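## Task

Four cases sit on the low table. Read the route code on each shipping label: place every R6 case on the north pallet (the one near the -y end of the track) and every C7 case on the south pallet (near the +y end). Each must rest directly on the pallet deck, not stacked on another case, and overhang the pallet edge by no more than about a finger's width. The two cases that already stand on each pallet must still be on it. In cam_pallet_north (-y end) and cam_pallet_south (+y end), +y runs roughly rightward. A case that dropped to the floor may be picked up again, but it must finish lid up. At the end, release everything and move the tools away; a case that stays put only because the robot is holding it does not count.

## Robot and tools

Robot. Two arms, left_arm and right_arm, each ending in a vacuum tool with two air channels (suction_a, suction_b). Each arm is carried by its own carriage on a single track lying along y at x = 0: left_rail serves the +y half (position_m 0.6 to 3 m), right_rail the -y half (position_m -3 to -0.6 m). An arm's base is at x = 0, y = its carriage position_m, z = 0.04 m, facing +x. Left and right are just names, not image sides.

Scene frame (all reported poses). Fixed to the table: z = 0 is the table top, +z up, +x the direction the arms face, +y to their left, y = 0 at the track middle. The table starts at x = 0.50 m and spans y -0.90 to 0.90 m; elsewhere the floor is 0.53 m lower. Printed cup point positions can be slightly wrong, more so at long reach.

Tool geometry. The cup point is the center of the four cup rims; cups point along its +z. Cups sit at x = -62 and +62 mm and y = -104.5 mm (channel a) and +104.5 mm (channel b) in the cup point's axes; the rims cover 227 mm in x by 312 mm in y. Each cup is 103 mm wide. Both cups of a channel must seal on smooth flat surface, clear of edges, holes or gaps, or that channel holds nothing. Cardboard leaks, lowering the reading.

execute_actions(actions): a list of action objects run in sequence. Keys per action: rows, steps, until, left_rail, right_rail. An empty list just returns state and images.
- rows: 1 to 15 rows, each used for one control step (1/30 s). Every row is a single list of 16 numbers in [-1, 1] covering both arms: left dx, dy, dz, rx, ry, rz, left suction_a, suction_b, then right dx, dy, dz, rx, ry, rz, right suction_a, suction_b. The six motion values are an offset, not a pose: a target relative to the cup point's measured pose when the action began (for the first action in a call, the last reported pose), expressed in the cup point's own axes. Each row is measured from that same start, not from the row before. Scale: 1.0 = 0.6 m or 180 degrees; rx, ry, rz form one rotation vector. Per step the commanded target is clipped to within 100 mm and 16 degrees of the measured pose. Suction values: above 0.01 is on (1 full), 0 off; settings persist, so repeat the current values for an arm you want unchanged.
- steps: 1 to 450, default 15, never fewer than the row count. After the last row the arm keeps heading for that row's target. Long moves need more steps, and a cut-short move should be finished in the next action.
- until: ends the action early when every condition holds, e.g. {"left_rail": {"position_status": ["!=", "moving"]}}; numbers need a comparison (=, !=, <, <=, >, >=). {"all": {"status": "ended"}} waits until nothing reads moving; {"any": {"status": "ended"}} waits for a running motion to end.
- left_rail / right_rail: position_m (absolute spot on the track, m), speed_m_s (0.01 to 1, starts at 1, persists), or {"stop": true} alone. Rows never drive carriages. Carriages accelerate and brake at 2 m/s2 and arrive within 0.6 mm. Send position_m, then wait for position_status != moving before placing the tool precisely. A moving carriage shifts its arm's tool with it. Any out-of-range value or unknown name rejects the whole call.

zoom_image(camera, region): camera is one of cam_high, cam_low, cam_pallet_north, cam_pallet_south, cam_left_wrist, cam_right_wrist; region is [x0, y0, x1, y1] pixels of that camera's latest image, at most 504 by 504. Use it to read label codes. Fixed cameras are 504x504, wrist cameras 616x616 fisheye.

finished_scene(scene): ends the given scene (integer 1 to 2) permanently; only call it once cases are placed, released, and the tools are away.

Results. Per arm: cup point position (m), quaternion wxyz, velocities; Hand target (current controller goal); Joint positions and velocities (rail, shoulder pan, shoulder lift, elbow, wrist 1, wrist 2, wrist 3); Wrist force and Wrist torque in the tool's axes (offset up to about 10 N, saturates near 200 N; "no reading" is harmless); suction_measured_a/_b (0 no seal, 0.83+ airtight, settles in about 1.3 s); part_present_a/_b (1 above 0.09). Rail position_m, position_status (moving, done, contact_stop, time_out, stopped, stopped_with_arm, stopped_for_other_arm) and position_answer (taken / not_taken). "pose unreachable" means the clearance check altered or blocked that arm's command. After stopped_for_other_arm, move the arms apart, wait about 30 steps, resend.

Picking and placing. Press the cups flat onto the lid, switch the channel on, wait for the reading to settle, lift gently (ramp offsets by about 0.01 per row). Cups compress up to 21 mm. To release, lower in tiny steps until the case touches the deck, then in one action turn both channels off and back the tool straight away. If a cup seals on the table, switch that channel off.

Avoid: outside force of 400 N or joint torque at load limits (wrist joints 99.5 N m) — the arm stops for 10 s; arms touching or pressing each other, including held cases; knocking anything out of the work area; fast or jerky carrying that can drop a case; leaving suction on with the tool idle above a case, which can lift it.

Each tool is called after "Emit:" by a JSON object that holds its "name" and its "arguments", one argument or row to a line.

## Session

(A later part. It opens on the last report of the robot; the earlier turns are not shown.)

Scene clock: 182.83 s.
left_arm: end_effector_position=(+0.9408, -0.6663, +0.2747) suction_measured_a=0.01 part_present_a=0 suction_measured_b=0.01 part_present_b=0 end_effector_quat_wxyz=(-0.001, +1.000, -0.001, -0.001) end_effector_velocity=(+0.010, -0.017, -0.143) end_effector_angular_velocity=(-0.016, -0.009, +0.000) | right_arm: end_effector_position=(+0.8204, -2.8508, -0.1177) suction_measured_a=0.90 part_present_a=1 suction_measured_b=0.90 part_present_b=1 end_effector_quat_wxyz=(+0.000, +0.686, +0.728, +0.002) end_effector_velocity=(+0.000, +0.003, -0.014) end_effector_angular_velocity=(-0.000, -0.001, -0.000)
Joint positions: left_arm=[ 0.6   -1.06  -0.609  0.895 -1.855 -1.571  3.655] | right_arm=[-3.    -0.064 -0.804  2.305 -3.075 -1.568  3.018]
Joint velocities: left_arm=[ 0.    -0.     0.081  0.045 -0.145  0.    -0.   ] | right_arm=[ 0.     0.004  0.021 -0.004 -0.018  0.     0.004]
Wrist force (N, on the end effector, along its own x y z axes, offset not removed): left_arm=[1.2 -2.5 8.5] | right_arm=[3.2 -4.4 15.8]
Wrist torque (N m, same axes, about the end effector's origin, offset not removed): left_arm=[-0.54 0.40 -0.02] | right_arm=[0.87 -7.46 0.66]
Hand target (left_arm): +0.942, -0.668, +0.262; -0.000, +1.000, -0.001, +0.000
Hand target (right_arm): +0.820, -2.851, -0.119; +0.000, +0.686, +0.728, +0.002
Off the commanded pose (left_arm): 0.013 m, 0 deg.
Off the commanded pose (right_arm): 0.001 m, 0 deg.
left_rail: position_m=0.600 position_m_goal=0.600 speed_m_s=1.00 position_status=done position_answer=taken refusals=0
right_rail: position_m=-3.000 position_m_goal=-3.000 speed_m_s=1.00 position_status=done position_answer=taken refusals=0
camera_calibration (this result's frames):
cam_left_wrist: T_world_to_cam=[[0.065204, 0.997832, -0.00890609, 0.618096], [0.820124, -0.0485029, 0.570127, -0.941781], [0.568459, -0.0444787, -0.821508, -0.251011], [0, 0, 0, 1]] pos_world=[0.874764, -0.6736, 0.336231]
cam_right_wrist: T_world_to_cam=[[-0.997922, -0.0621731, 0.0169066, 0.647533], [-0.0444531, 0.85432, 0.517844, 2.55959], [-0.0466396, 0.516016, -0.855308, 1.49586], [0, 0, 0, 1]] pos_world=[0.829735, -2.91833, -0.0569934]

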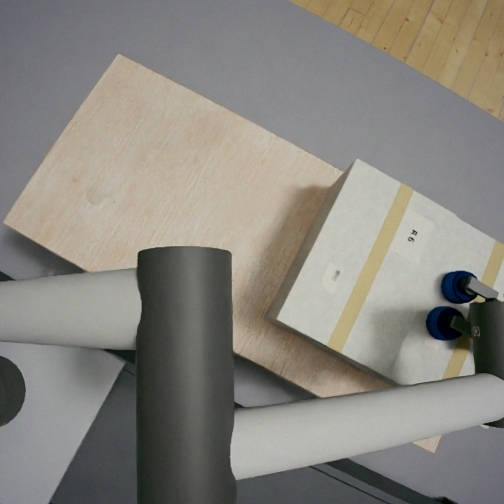

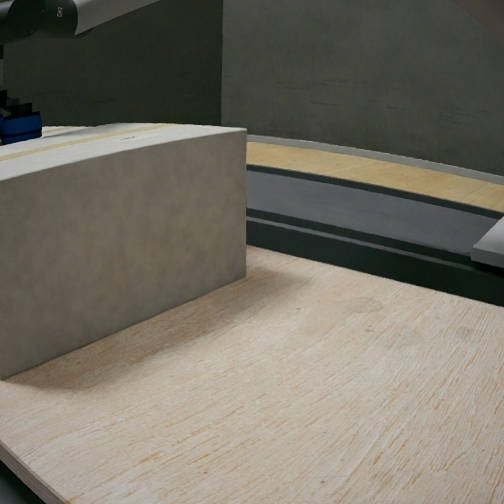

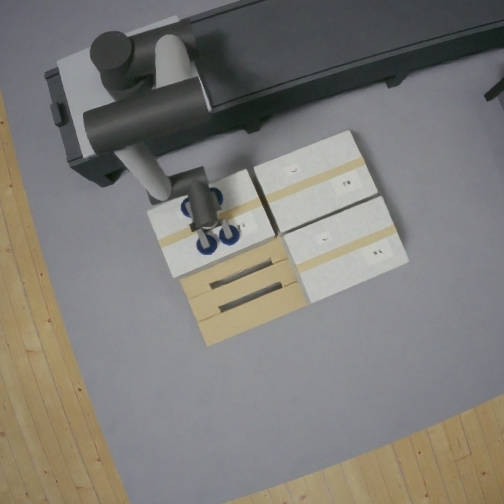

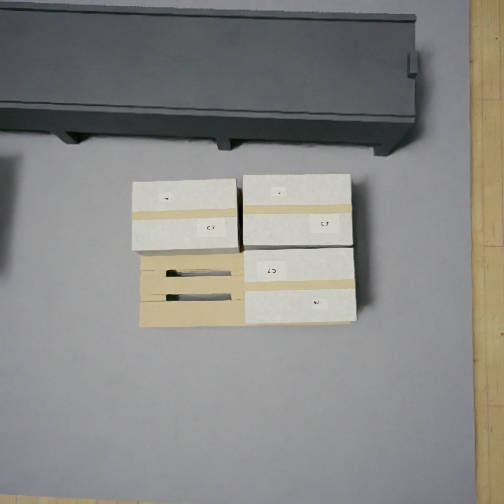

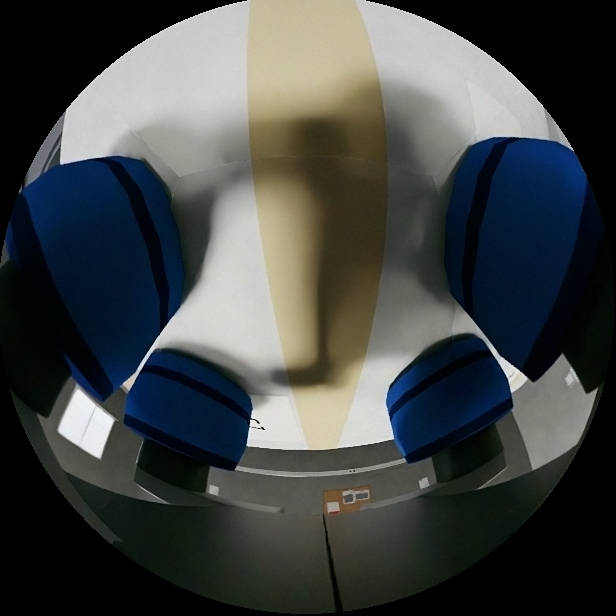

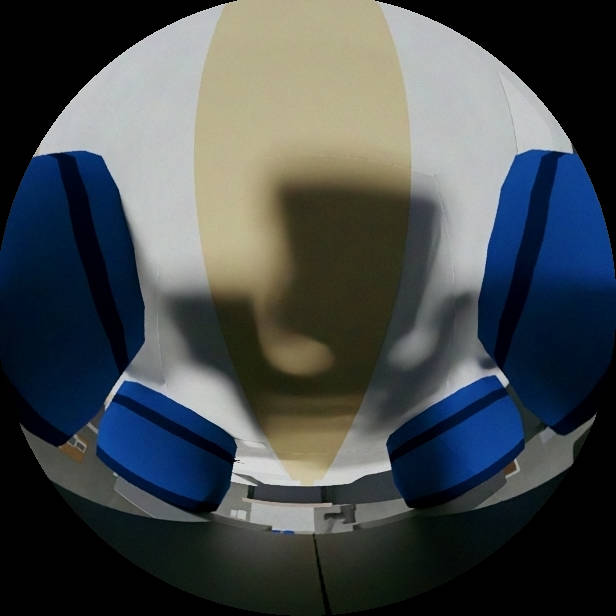

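Emit:
{"name": "execute_actions", "arguments": {
  "actions": []
}}

Emit:
{"name": "zoom_image", "arguments": {
  "camera": "cam_pallet_north",
  "region": [130, 140, 340, 350]
}}

Scene clock: 185.57 s.
left_arm: end_effector_position=(+0.9420, -0.6680, +0.2621) suction_measured_a=0.90 part_present_a=1 suction_measured_b=0.90 part_present_b=1 end_effector_quat_wxyz=(-0.000, +1.000, -0.001, +0.000) end_effector_velocity=(+0.000, +0.000, -0.000) end_effector_angular_velocity=(-0.000, -0.000, +0.000) | right_arm: end_effector_position=(+0.8204, -2.8505, -0.1189) suction_measured_a=0.90 part_present_a=1 suction_measured_b=0.90 part_present_b=1 end_effector_quat_wxyz=(+0.000, +0.686, +0.728, +0.002) end_effector_velocity=(-0.000, -0.000, -0.000) end_effector_angular_velocity=(+0.000, +0.000, -0.000)
Joint positions: left_arm=[ 0.6   -1.06  -0.601  0.899 -1.868 -1.57   3.655] | right_arm=[-3.    -0.064 -0.802  2.305 -3.076 -1.569  3.018]
Joint velocities: left_arm=[ 0.  0.  0. -0. -0. -0.  0.] | right_arm=[ 0. -0.  0. -0. -0. -0.  0.]
Wrist force (N, on the end effector, along its own x y z axes, offset not removed): left_arm=[-2.4 -5.3 8.7] | right_arm=[-0.2 -5.0 10.7]
Wrist torque (N m, same axes, about the end effector's origin, offset not removed): left_arm=[-0.78 -4.25 -0.03] | right_arm=[0.58 -6.97 0.66]
Hand target (left_arm): +0.942, -0.668, +0.262; -0.000, +1.000, -0.001, +0.000
Hand target (right_arm): +0.820, -2.851, -0.119; +0.000, +0.686, +0.728, +0.002
Off the commanded pose (left_arm): 0.001 m, 0 deg.
Off the commanded pose (right_arm): 0.000 m, 0 deg.
left_rail: position_m=0.600 position_m_goal=0.600 speed_m_s=1.00 position_status=done position_answer=taken refusals=0
right_rail: position_m=-3.000 position_m_goal=-3.000 speed_m_s=1.00 position_status=done position_answer=taken refusals=0
camera_calibration (this result's frames):
cam_left_wrist: T_world_to_cam=[[0.0652059, 0.997815, -0.0106714, 0.620068], [0.819469, -0.0474428, 0.571157, -0.934551], [0.569402, -0.0459876, -0.820772, -0.264181], [0, 0, 0, 1]] pos_world=[0.875829, -0.6752, 0.32356]
cam_right_wrist: T_world_to_cam=[[-0.997925, -0.062152, 0.0168208, 0.647665], [-0.044486, 0.854392, 0.517721, 2.56021], [-0.046549, 0.515899, -0.855384, 1.4943], [0, 0, 0, 1]] pos_world=[0.829773, -2.91808, -0.058169]

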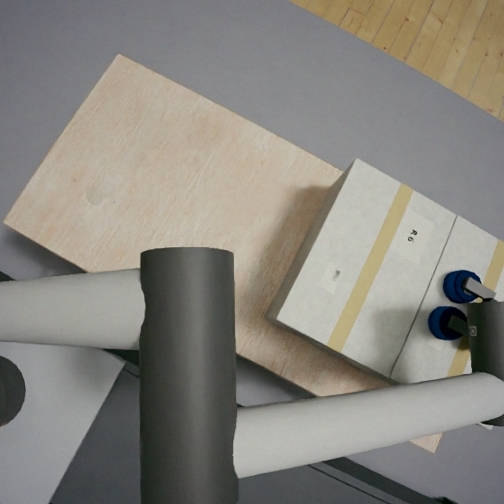

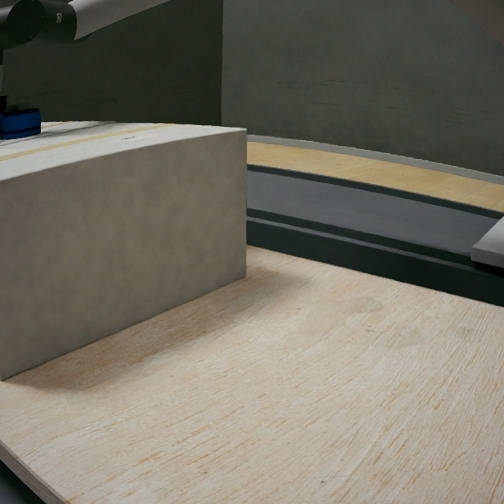

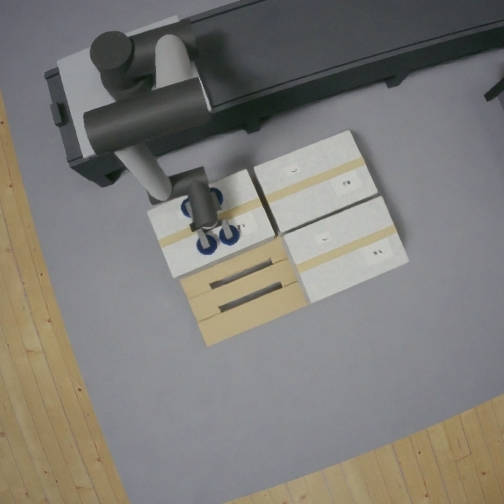

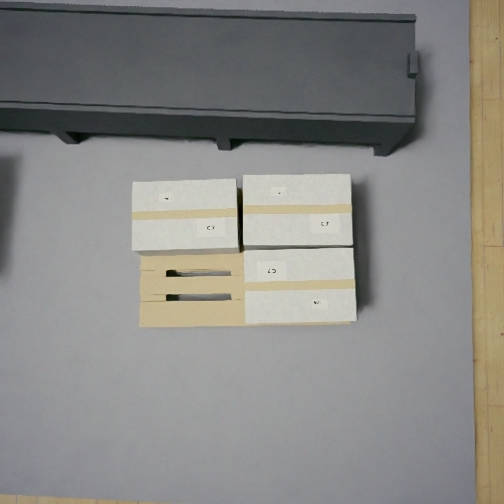

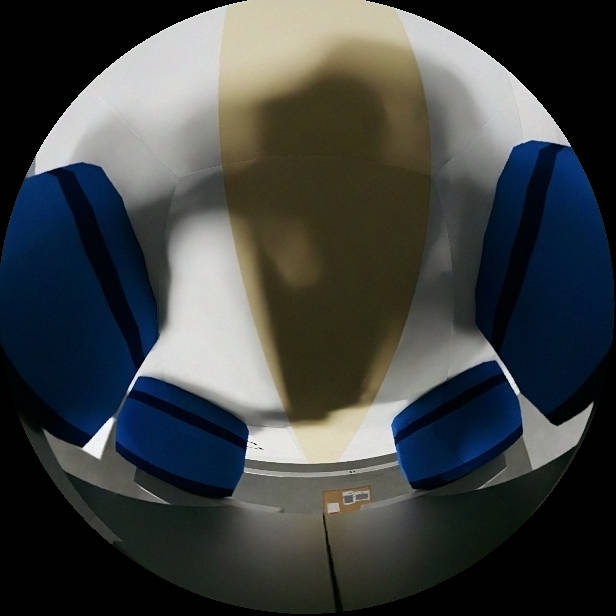

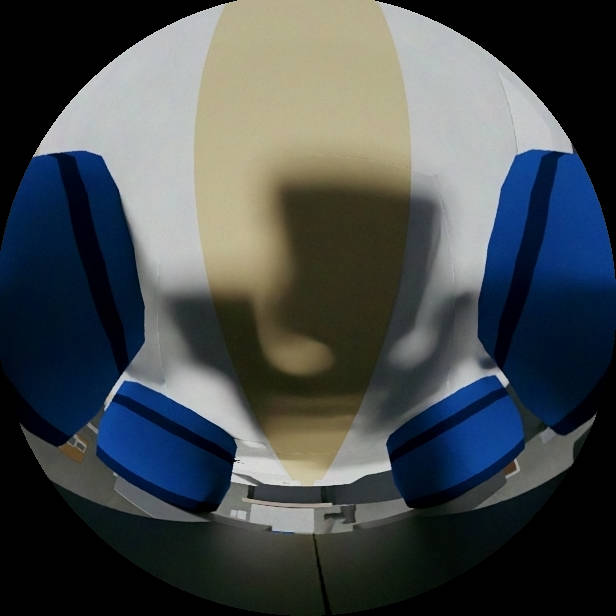

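Region (130, 140, 340, 350) of cam_pallet_north's 504x504 image, scaled by 2.400, with more detail than that image has.

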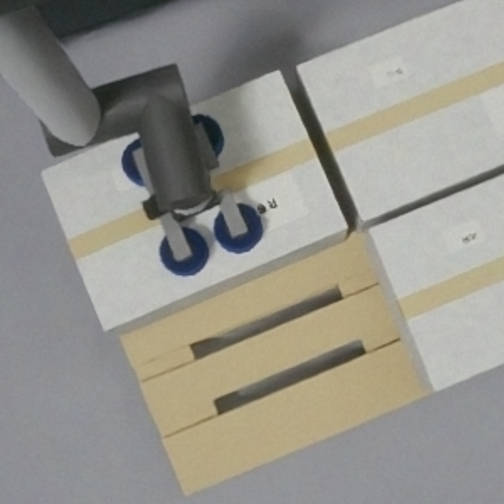

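Emit:
{"name": "execute_actions", "arguments": {
  "actions": [
    {"rows":[[0,0.015,-0.01,0,0,0,1,1,0.012,0,0.0035,0,0,0,1,1]],"steps":1}
  ]
}}

Scene clock: 187.73 s.
left_arm: end_effector_position=(+0.9420, -0.6682, +0.2621) suction_measured_a=0.90 part_present_a=1 suction_measured_b=0.90 part_present_b=1 end_effector_quat_wxyz=(-0.000, +1.000, -0.001, +0.000) end_effector_velocity=(+0.001, -0.019, +0.006) end_effector_angular_velocity=(+0.006, +0.003, -0.005) | right_arm: end_effector_position=(+0.8204, -2.8503, -0.1190) suction_measured_a=0.90 part_present_a=1 suction_measured_b=0.90 part_present_b=1 end_effector_quat_wxyz=(+0.000, +0.686, +0.728, +0.002) end_effector_velocity=(-0.001, +0.020, -0.006) end_effector_angular_velocity=(-0.003, -0.000, -0.001)
Joint positions: left_arm=[ 0.6   -1.06  -0.601  0.898 -1.868 -1.57   3.655] | right_arm=[-3.    -0.064 -0.802  2.305 -3.076 -1.569  3.018]
Joint velocities: left_arm=[ 0.    -0.005  0.023 -0.056  0.041  0.    -0.   ] | right_arm=[ 0.     0.026  0.01  -0.005 -0.005 -0.003  0.027]
Wrist force (N, on the end effector, along its own x y z axes, offset not removed): left_arm=[-2.2 -7.9 9.4] | right_arm=[-2.8 -7.4 13.3]
Wrist torque (N m, same axes, about the end effector's origin, offset not removed): left_arm=[-1.02 -4.32 -0.06] | right_arm=[0.57 -6.63 0.39]
Hand target (left_arm): +0.942, -0.677, +0.268; -0.000, +1.000, -0.001, +0.000
Hand target (right_arm): +0.820, -2.843, -0.121; +0.000, +0.686, +0.728, +0.002
Off the commanded pose (left_arm): 0.011 m, 0 deg.
Off the commanded pose (right_arm): 0.007 m, 0 deg.
left_rail: position_m=0.600 position_m_goal=0.600 speed_m_s=1.00 position_status=done position_answer=taken refusals=0
right_rail: position_m=-3.000 position_m_goal=-3.000 speed_m_s=1.00 position_status=done position_answer=taken refusals=0
camera_calibration (this result's frames):
cam_left_wrist: T_world_to_cam=[[0.0652385, 0.997813, -0.0106702, 0.620204], [0.819468, -0.0474703, 0.571156, -0.934629], [0.5694, -0.0460052, -0.820772, -0.264185], [0, 0, 0, 1]] pos_world=[0.875864, -0.675368, 0.323601]
cam_right_wrist: T_world_to_cam=[[-0.997925, -0.0621522, 0.0168264, 0.647663], [-0.0444839, 0.854399, 0.51771, 2.5601], [-0.0465533, 0.515887, -0.855391, 1.49412], [0, 0, 0, 1]] pos_world=[0.829759, -2.91789, -0.0582257]

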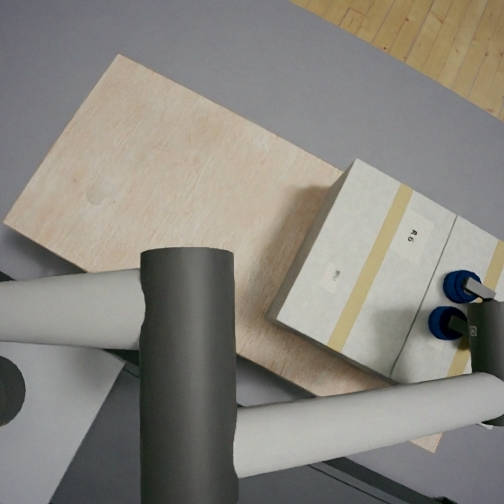

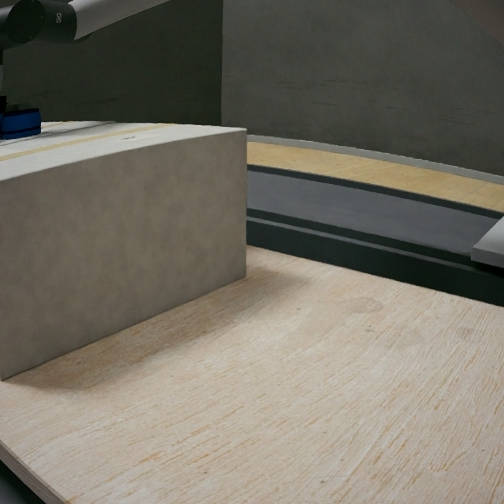

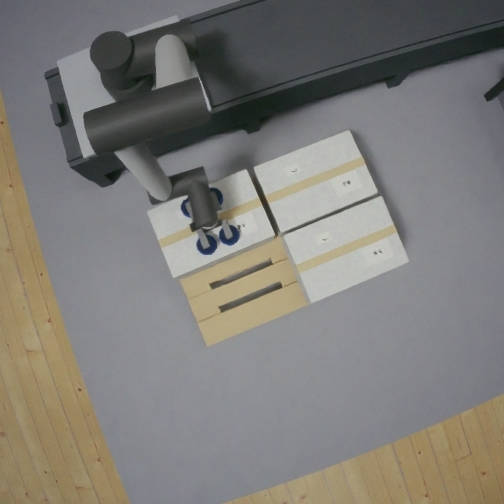

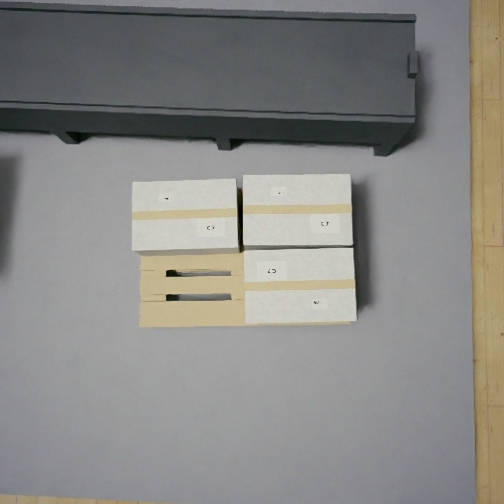

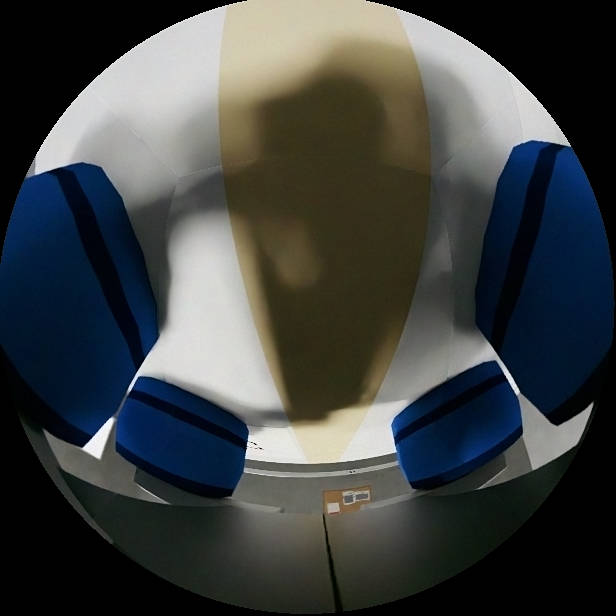

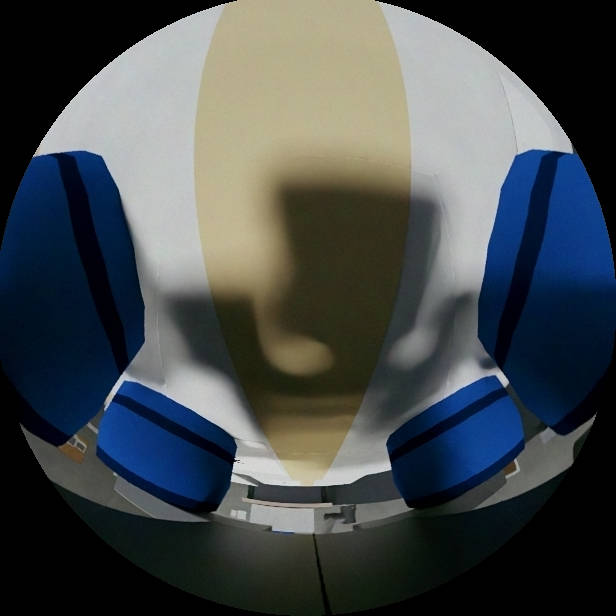

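Emit:
{"name": "execute_actions", "arguments": {
  "actions": []
}}

Scene clock: 188.80 s.
left_arm: end_effector_position=(+0.9418, -0.6768, +0.2681) suction_measured_a=0.90 part_present_a=1 suction_measured_b=0.90 part_present_b=1 end_effector_quat_wxyz=(-0.000, +1.000, -0.001, +0.000) end_effector_velocity=(-0.000, -0.000, +0.000) end_effector_angular_velocity=(-0.000, -0.000, -0.000) | right_arm: end_effector_position=(+0.8199, -2.8434, -0.1210) suction_measured_a=0.90 part_present_a=1 suction_measured_b=0.90 part_present_b=1 end_effector_quat_wxyz=(+0.000, +0.686, +0.728, +0.002) end_effector_velocity=(-0.000, +0.000, -0.000) end_effector_angular_velocity=(+0.000, +0.000, +0.000)
Joint positions: left_arm=[ 0.6   -1.062 -0.594  0.875 -1.852 -1.57   3.652] | right_arm=[-3.    -0.055 -0.799  2.303 -3.078 -1.569  3.027]
Joint velocities: left_arm=[ 0. -0. -0. -0. -0.  0. -0.] | right_arm=[ 0.  0.  0. -0.  0.  0.  0.]
Wrist force (N, on the end effector, along its own x y z axes, offset not removed): left_arm=[0.7 -4.4 10.0] | right_arm=[-0.1 -5.1 14.7]
Wrist torque (N m, same axes, about the end effector's origin, offset not removed): left_arm=[-0.75 -4.66 0.05] | right_arm=[0.75 -6.92 0.48]
Hand target (left_arm): +0.942, -0.677, +0.268; -0.000, +1.000, -0.001, +0.000
Hand target (right_arm): +0.820, -2.843, -0.121; +0.000, +0.686, +0.728, +0.002
Off the commanded pose (left_arm): 0.000 m, 0 deg.
Off the commanded pose (right_arm): 0.000 m, 0 deg.
left_rail: position_m=0.600 position_m_goal=0.600 speed_m_s=1.00 position_status=done position_answer=taken refusals=0
right_rail: position_m=-3.000 position_m_goal=-3.000 speed_m_s=1.00 position_status=done position_answer=taken refusals=0
camera_calibration (this result's frames):
cam_left_wrist: T_world_to_cam=[[0.0652288, 0.99781, -0.0109808, 0.628942], [0.819352, -0.0472751, 0.571339, -0.938061], [0.569568, -0.0462649, -0.820641, -0.259932], [0, 0, 0, 1]] pos_world=[0.875626, -0.683937, 0.329546]
cam_right_wrist: T_world_to_cam=[[-0.997922, -0.0621996, 0.0168328, 0.647537], [-0.0445184, 0.854365, 0.517762, 2.55511], [-0.046586, 0.515937, -0.855359, 1.48896], [0, 0, 0, 1]] pos_world=[0.829305, -2.91093, -0.0602426]

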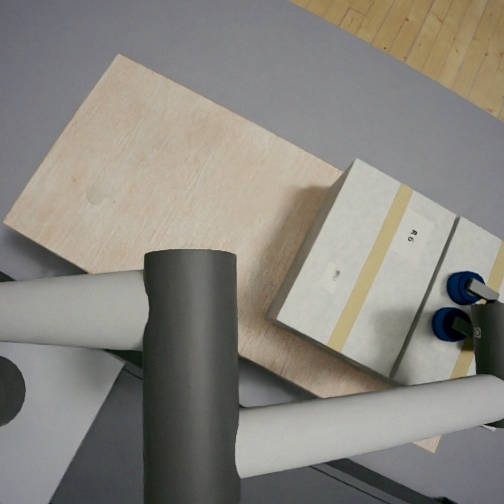

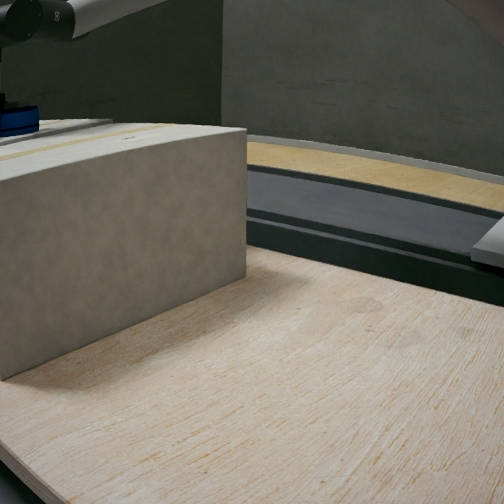

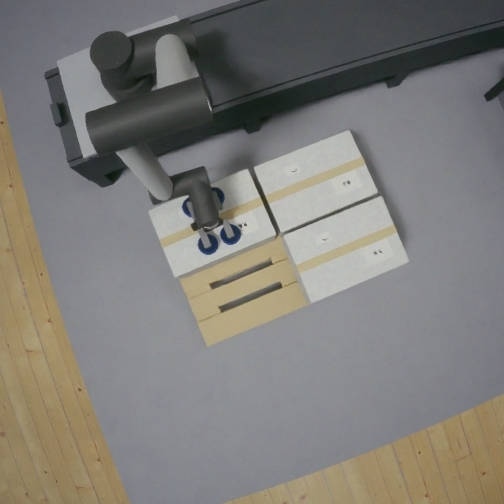

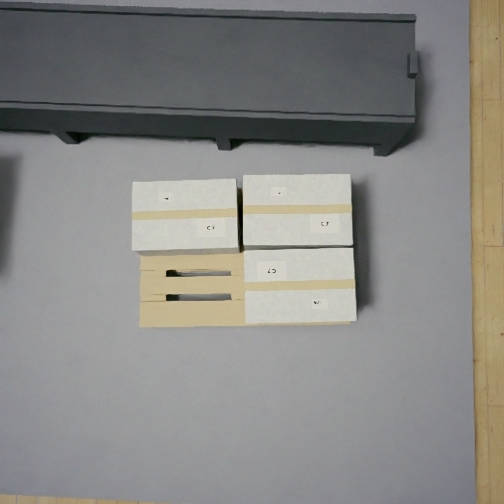

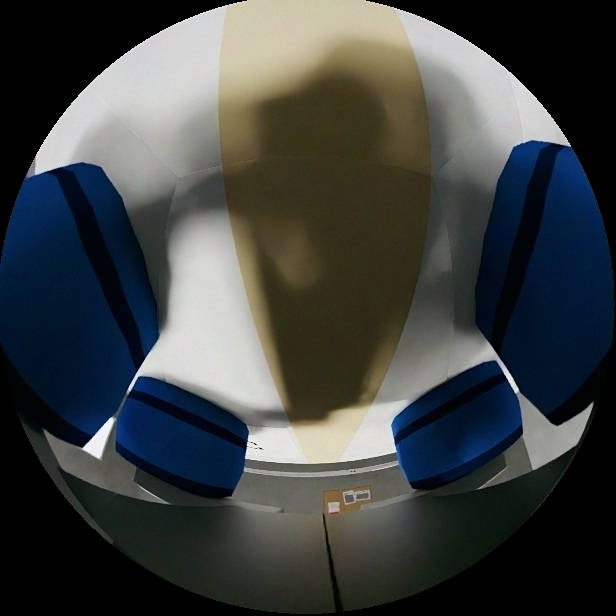

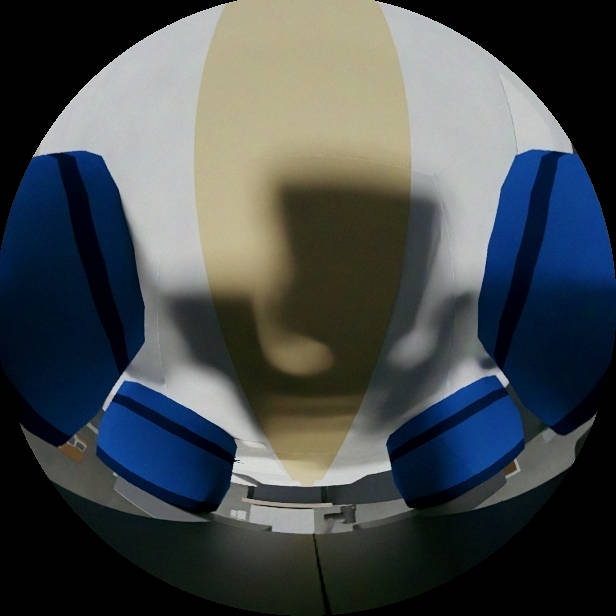

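Emit:
{"name": "execute_actions", "arguments": {
  "actions": [
    {"rows":[[0,0,0,0,0,0,1,1,0,0,0.0035,0,0,0,1,1]],"steps":6}
  ]
}}

Scene clock: 191.10 s.
left_arm: end_effector_position=(+0.9418, -0.6768, +0.2681) suction_measured_a=0.90 part_present_a=1 suction_measured_b=0.90 part_present_b=1 end_effector_quat_wxyz=(-0.000, +1.000, -0.001, +0.000) end_effector_velocity=(+0.000, +0.000, -0.000) end_effector_angular_velocity=(+0.000, +0.000, +0.000) | right_arm: end_effector_position=(+0.8199, -2.8434, -0.1227) suction_measured_a=0.90 part_present_a=1 suction_measured_b=0.90 part_present_b=1 end_effector_quat_wxyz=(+0.000, +0.686, +0.728, +0.002) end_effector_velocity=(+0.000, -0.000, -0.004) end_effector_angular_velocity=(-0.000, -0.000, +0.000)
Joint positions: left_arm=[ 0.6   -1.062 -0.594  0.875 -1.852 -1.57   3.652] | right_arm=[-3.    -0.055 -0.796  2.302 -3.08  -1.569  3.027]
Joint velocities: left_arm=[ 0.  0.  0. -0.  0.  0. -0.] | right_arm=[ 0.     0.     0.007 -0.001 -0.006  0.    -0.   ]
Wrist force (N, on the end effector, along its own x y z axes, offset not removed): left_arm=[-0.4 -5.9 7.4] | right_arm=[-0.6 -6.0 19.9]
Wrist torque (N m, same axes, about the end effector's origin, offset not removed): left_arm=[-0.97 -4.40 0.05] | right_arm=[0.45 -7.17 0.57]
Hand target (left_arm): +0.942, -0.677, +0.268; -0.000, +1.000, -0.001, +0.000
Hand target (right_arm): +0.820, -2.843, -0.123; +0.000, +0.686, +0.728, +0.002
Off the commanded pose (left_arm): 0.000 m, 0 deg.
Off the commanded pose (right_arm): 0.000 m, 0 deg.
left_rail: position_m=0.600 position_m_goal=0.600 speed_m_s=1.00 position_status=done position_answer=taken refusals=0
right_rail: position_m=-3.000 position_m_goal=-3.000 speed_m_s=1.00 position_status=done position_answer=taken refusals=0
camera_calibration (this result's frames):
cam_left_wrist: T_world_to_cam=[[0.0652299, 0.99781, -0.0109826, 0.628944], [0.819351, -0.0472749, 0.57134, -0.938061], [0.569569, -0.046267, -0.82064, -0.259933], [0, 0, 0, 1]] pos_world=[0.875625, -0.683939, 0.329548]
cam_right_wrist: T_world_to_cam=[[-0.997921, -0.0621983, 0.0168657, 0.647562], [-0.0444992, 0.854355, 0.517781, 2.55594], [-0.0466144, 0.515954, -0.855347, 1.48757], [0, 0, 0, 1]] pos_world=[0.829295, -2.91092, -0.0619548]

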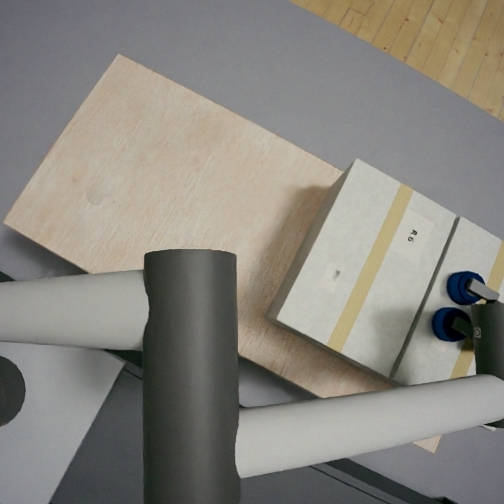

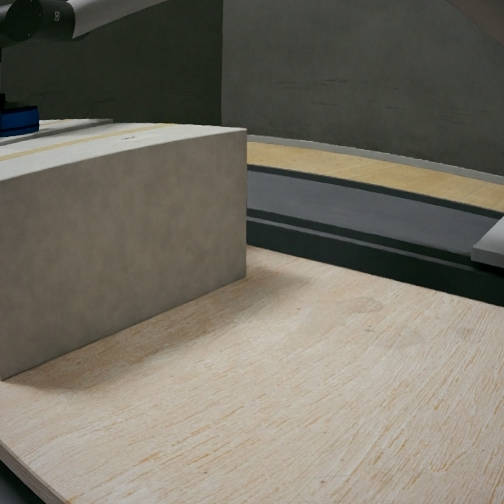

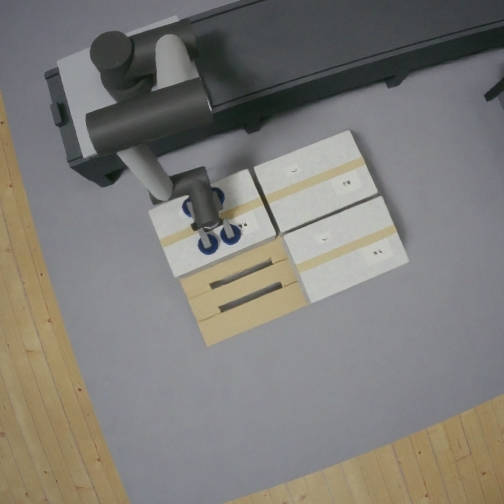

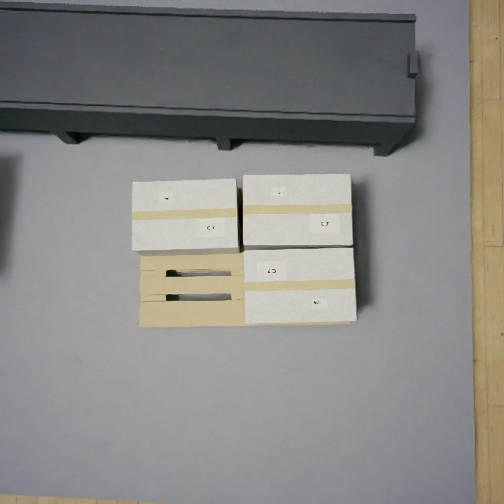

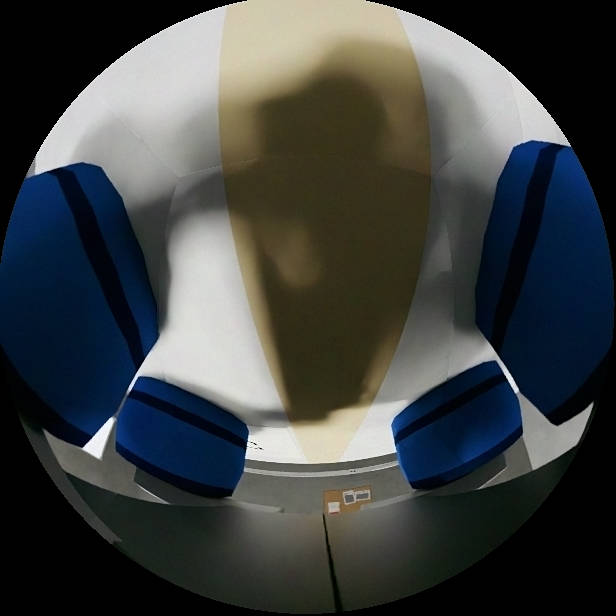

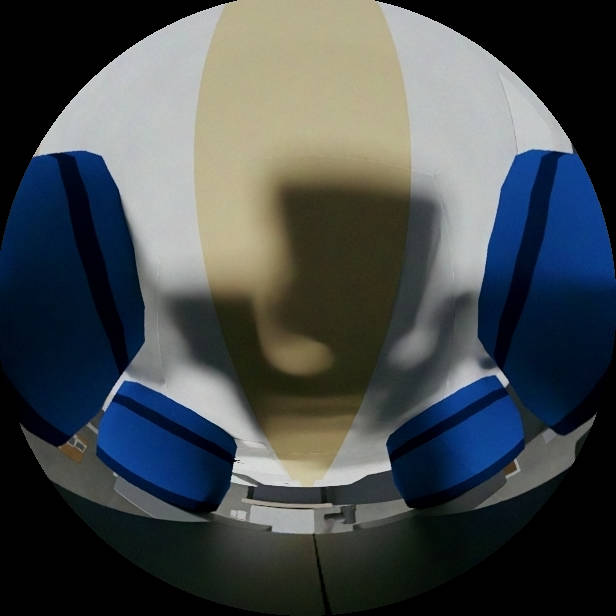

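Emit:
{"name": "execute_actions", "arguments": {
  "actions": [
    {"rows":[[-0.001,0,-0.005,0,0,0,1,1,0,0,0.0015,0,0,0,1,1],[-0.004,0,-0.015,0,0,0,1,1,0,0,0.002,0,0,0,1,1],[-0.008,0,-0.03,0,0,0,1,1,0,0,0.0025,0,0,0,1,1],[-0.013,0,-0.05,0,0,0,1,1,0,0,0.003,0,0,0,1,1],[-0.019,0,-0.075,0,0,0,1,1,0,0,0.0035,0,0,0,1,1],[-0.027,0,-0.105,0,0,0,1,1,0,0,0.0038,0,0,0,1,1],[-0.036,0,-0.14,0,0,0,1,1,0,0,0.0038,0,0,0,1,1],[-0.046,0,-0.178,0,0,0,1,1,0,0,0.0038,0,0,0,1,1],[-0.056,0,-0.216,0,0,0,1,1,0,0,0.0038,0,0,0,1,1],[-0.066,0,-0.254,0,0,0,1,1,0,0,0.0038,0,0,0,1,1],[-0.076,0,-0.292,0,0,0,1,1,0,0,0.0038,0,0,0,1,1],[-0.086,0,-0.33,0,0,0,1,1,0,0,0.0038,0,0,0,1,1],[-0.096,0,-0.368,0,0,0,1,1,0,0,0.0038,0,0,0,1,1],[-0.106,0,-0.406,0,0,0,1,1,0,0,0.0038,0,0,0,1,1],[-0.135,0,-0.52,0,0,0,1,1,0,0,0.0038,0,0,0,1,1]],"steps":22}
  ]
}}

Scene clock: 200.10 s.
left_arm: end_effector_position=(+0.8656, -0.6772, +0.5641) suction_measured_a=0.90 part_present_a=1 suction_measured_b=0.90 part_present_b=1 end_effector_quat_wxyz=(+0.003, +1.000, -0.001, +0.001) end_effector_velocity=(-0.056, +0.008, +0.183) end_effector_angular_velocity=(+0.043, +0.022, +0.003) | right_arm: end_effector_position=(+0.8199, -2.8434, -0.1250) suction_measured_a=0.90 part_present_a=1 suction_measured_b=0.90 part_present_b=1 end_effector_quat_wxyz=(+0.000, +0.686, +0.728, +0.002) end_effector_velocity=(-0.000, +0.000, -0.000) end_effector_angular_velocity=(+0.000, +0.000, +0.000)
Joint positions: left_arm=[ 0.6   -1.106 -0.734  0.737 -1.58  -1.57   3.609] | right_arm=[-3.    -0.055 -0.793  2.302 -3.083 -1.569  3.027]
Joint velocities: left_arm=[ 0.    -0.03  -0.044 -0.18   0.272 -0.    -0.033] | right_arm=[ 0.  0.  0. -0. -0. -0. -0.]
Wrist force (N, on the end effector, along its own x y z axes, offset not removed): left_arm=[-7.9 -3.9 -37.1] | right_arm=[1.9 -5.7 13.7]
Wrist torque (N m, same axes, about the end effector's origin, offset not removed): left_arm=[-0.42 -3.26 -0.09] | right_arm=[0.65 -7.22 0.56]
Hand target (left_arm): +0.861, -0.677, +0.580; +0.000, +1.000, -0.001, +0.000
Hand target (right_arm): +0.820, -2.843, -0.125; +0.000, +0.686, +0.728, +0.002
Off the commanded pose (left_arm): 0.017 m, 0 deg.
Off the commanded pose (right_arm): 0.000 m, 0 deg.
left_rail: position_m=0.600 position_m_goal=0.600 speed_m_s=1.00 position_status=done position_answer=taken refusals=0
right_rail: position_m=-3.000 position_m_goal=-3.000 speed_m_s=1.00 position_status=done position_answer=taken refusals=0
camera_calibration (this result's frames):
cam_left_wrist: T_world_to_cam=[[0.0655539, 0.997721, -0.0159593, 0.640071], [0.817859, -0.0445597, 0.573691, -1.04293], [0.571673, -0.0506601, -0.818916, 0.0205826], [0, 0, 0, 1]] pos_world=[0.799244, -0.684043, 0.62539]
cam_right_wrist: T_world_to_cam=[[-0.997921, -0.0621979, 0.0168654, 0.647604], [-0.0444997, 0.854363, 0.517768, 2.55715], [-0.0466132, 0.515941, -0.855355, 1.48558], [0, 0, 0, 1]] pos_world=[0.829298, -2.91092, -0.0642321]

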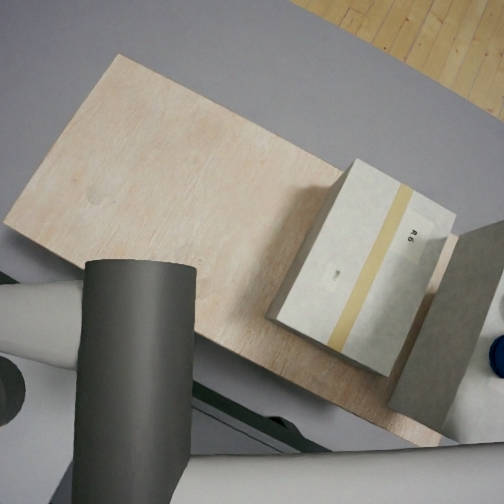

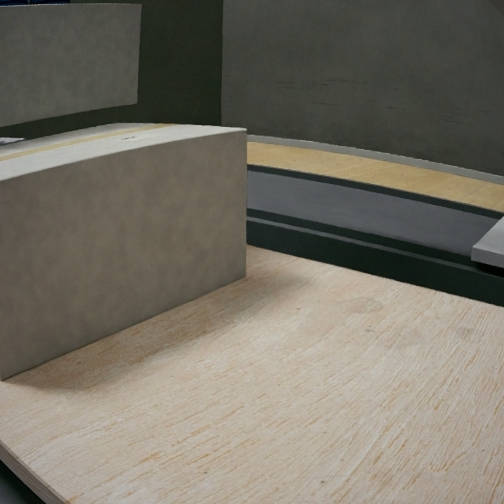

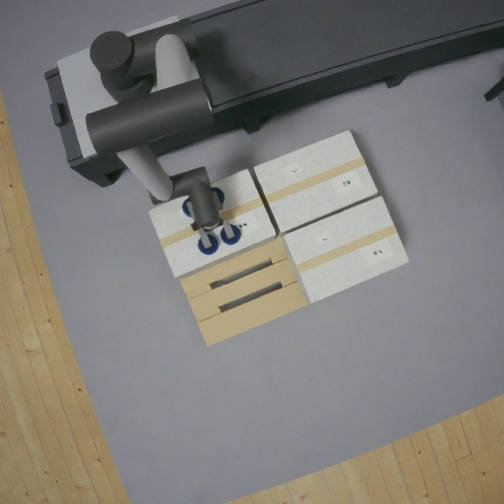

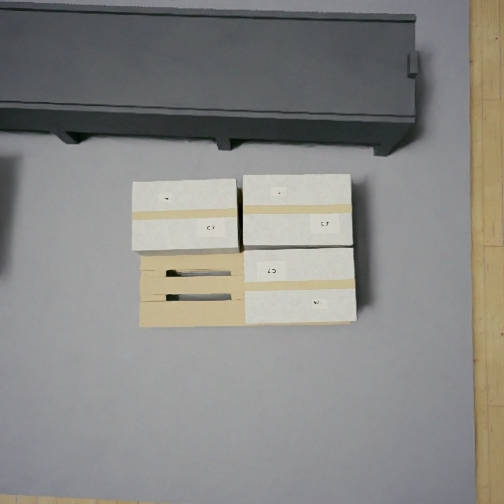

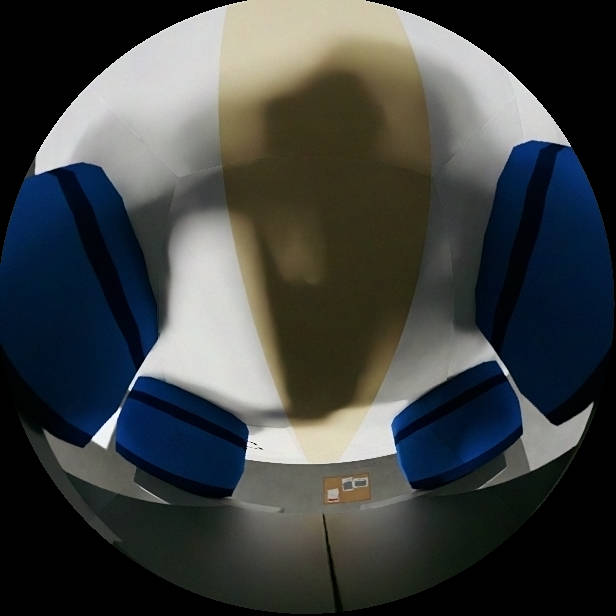

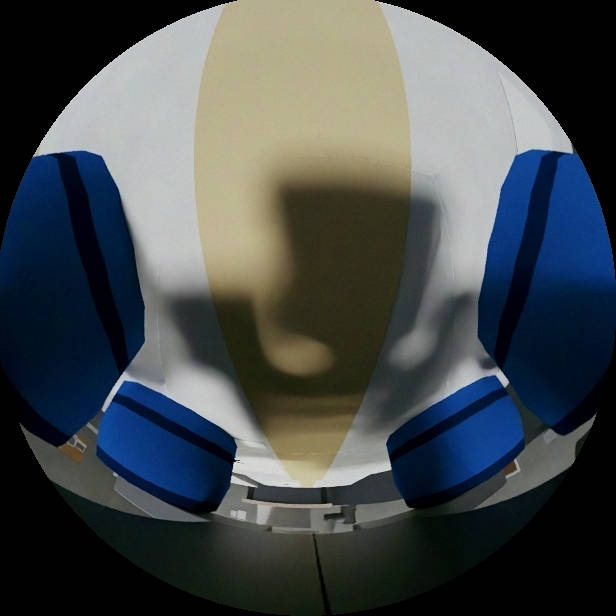

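Emit:
{"name": "execute_actions", "arguments": {
  "actions": [
    {"left_rail":{"position_m":3.0},"steps":1},
    {"rows":[[0,0,0,0,0,0,1,1,0,0,0.0035,0,0,0,1,1]],"steps":6}
  ]
}}

Scene clock: 201.87 s.
left_arm: end_effector_position=(+0.8603, -0.6349, +0.5801) suction_measured_a=0.90 part_present_a=1 suction_measured_b=0.90 part_present_b=1 end_effector_quat_wxyz=(+0.000, +1.000, -0.001, +0.000) end_effector_velocity=(-0.000, +0.409, -0.001) end_effector_angular_velocity=(+0.001, +0.000, +0.000) | right_arm: end_effector_position=(+0.8199, -2.8434, -0.1267) suction_measured_a=0.90 part_present_a=1 suction_measured_b=0.90 part_present_b=1 end_effector_quat_wxyz=(+0.000, +0.686, +0.728, +0.002) end_effector_velocity=(+0.000, -0.000, -0.004) end_effector_angular_velocity=(-0.000, -0.000, -0.000)
Joint positions: left_arm=[ 0.642 -1.109 -0.737  0.719 -1.554 -1.57   3.606] | right_arm=[-3.    -0.055 -0.79   2.302 -3.085 -1.569  3.027]
Joint velocities: left_arm=[ 0.409  0.    -0.     0.001 -0.     0.    -0.   ] | right_arm=[ 0.     0.     0.007 -0.001 -0.006 -0.     0.   ]
Wrist force (N, on the end effector, along its own x y z axes, offset not removed): left_arm=[-4.6 26.5 7.4] | right_arm=[-2.3 -6.2 16.6]
Wrist torque (N m, same axes, about the end effector's origin, offset not removed): left_arm=[-3.23 -4.38 1.34] | right_arm=[0.39 -7.02 0.68]
Hand target (left_arm): +0.861, -0.614, +0.580; +0.000, +1.000, -0.001, +0.000
Hand target (right_arm): +0.820, -2.843, -0.127; +0.000, +0.686, +0.728, +0.002
Off the commanded pose (left_arm): 0.000 m, 0 deg.
Off the commanded pose (right_arm): 0.000 m, 0 deg.
left_rail: position_m=0.642 position_m_goal=3.000 speed_m_s=1.00 position_status=moving position_answer=taken refusals=0
right_rail: position_m=-3.000 position_m_goal=-3.000 speed_m_s=1.00 position_status=done position_answer=taken refusals=0
camera_calibration (this result's frames):
cam_left_wrist: T_world_to_cam=[[0.065509, 0.997782, -0.0117891, 0.596128], [0.819108, -0.0470232, 0.571709, -1.04747], [0.569886, -0.0471086, -0.820372, 0.043478], [0, 0, 0, 1]] pos_world=[0.794165, -0.642013, 0.641546]
cam_right_wrist: T_world_to_cam=[[-0.99792, -0.0622019, 0.0169, 0.647614], [-0.0444851, 0.854362, 0.517771, 2.55801], [-0.0466451, 0.515942, -0.855352, 1.48414], [0, 0, 0, 1]] pos_world=[0.829288, -2.91092, -0.0659467]

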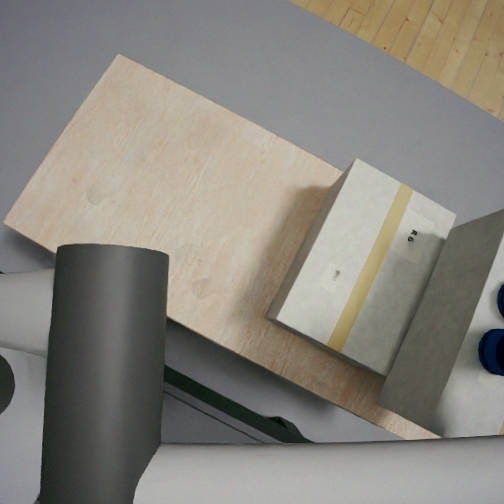

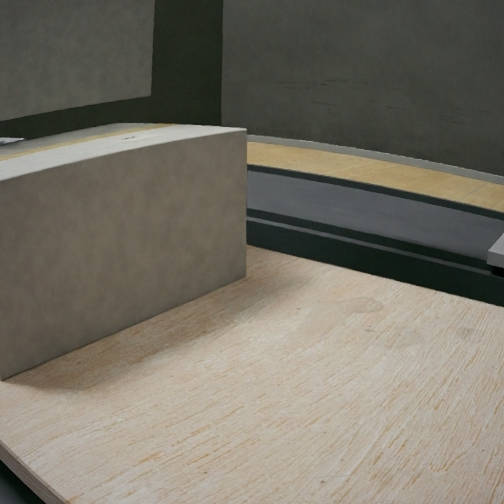

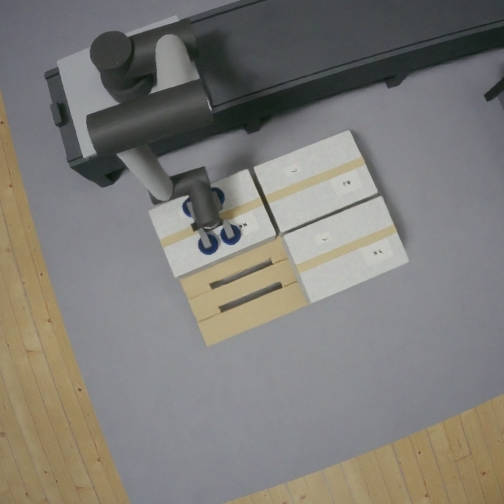

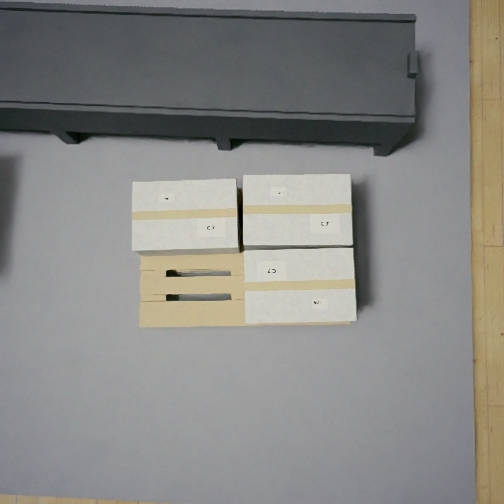

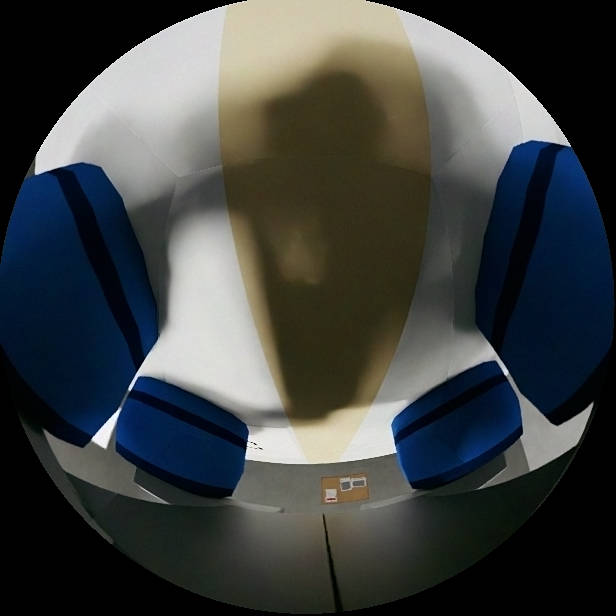

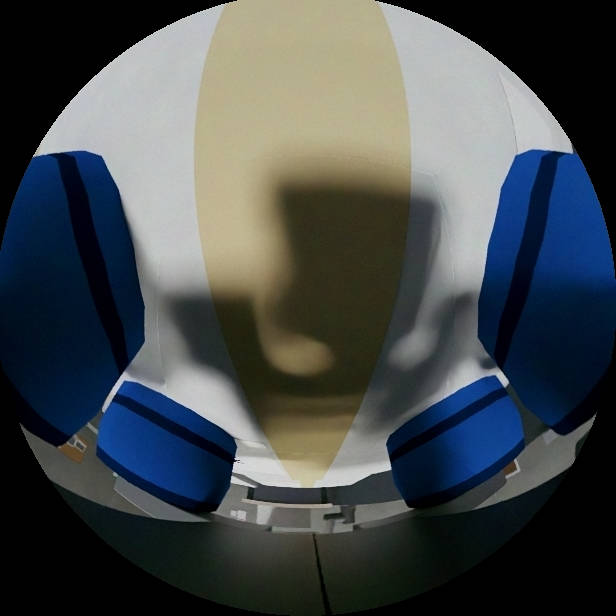

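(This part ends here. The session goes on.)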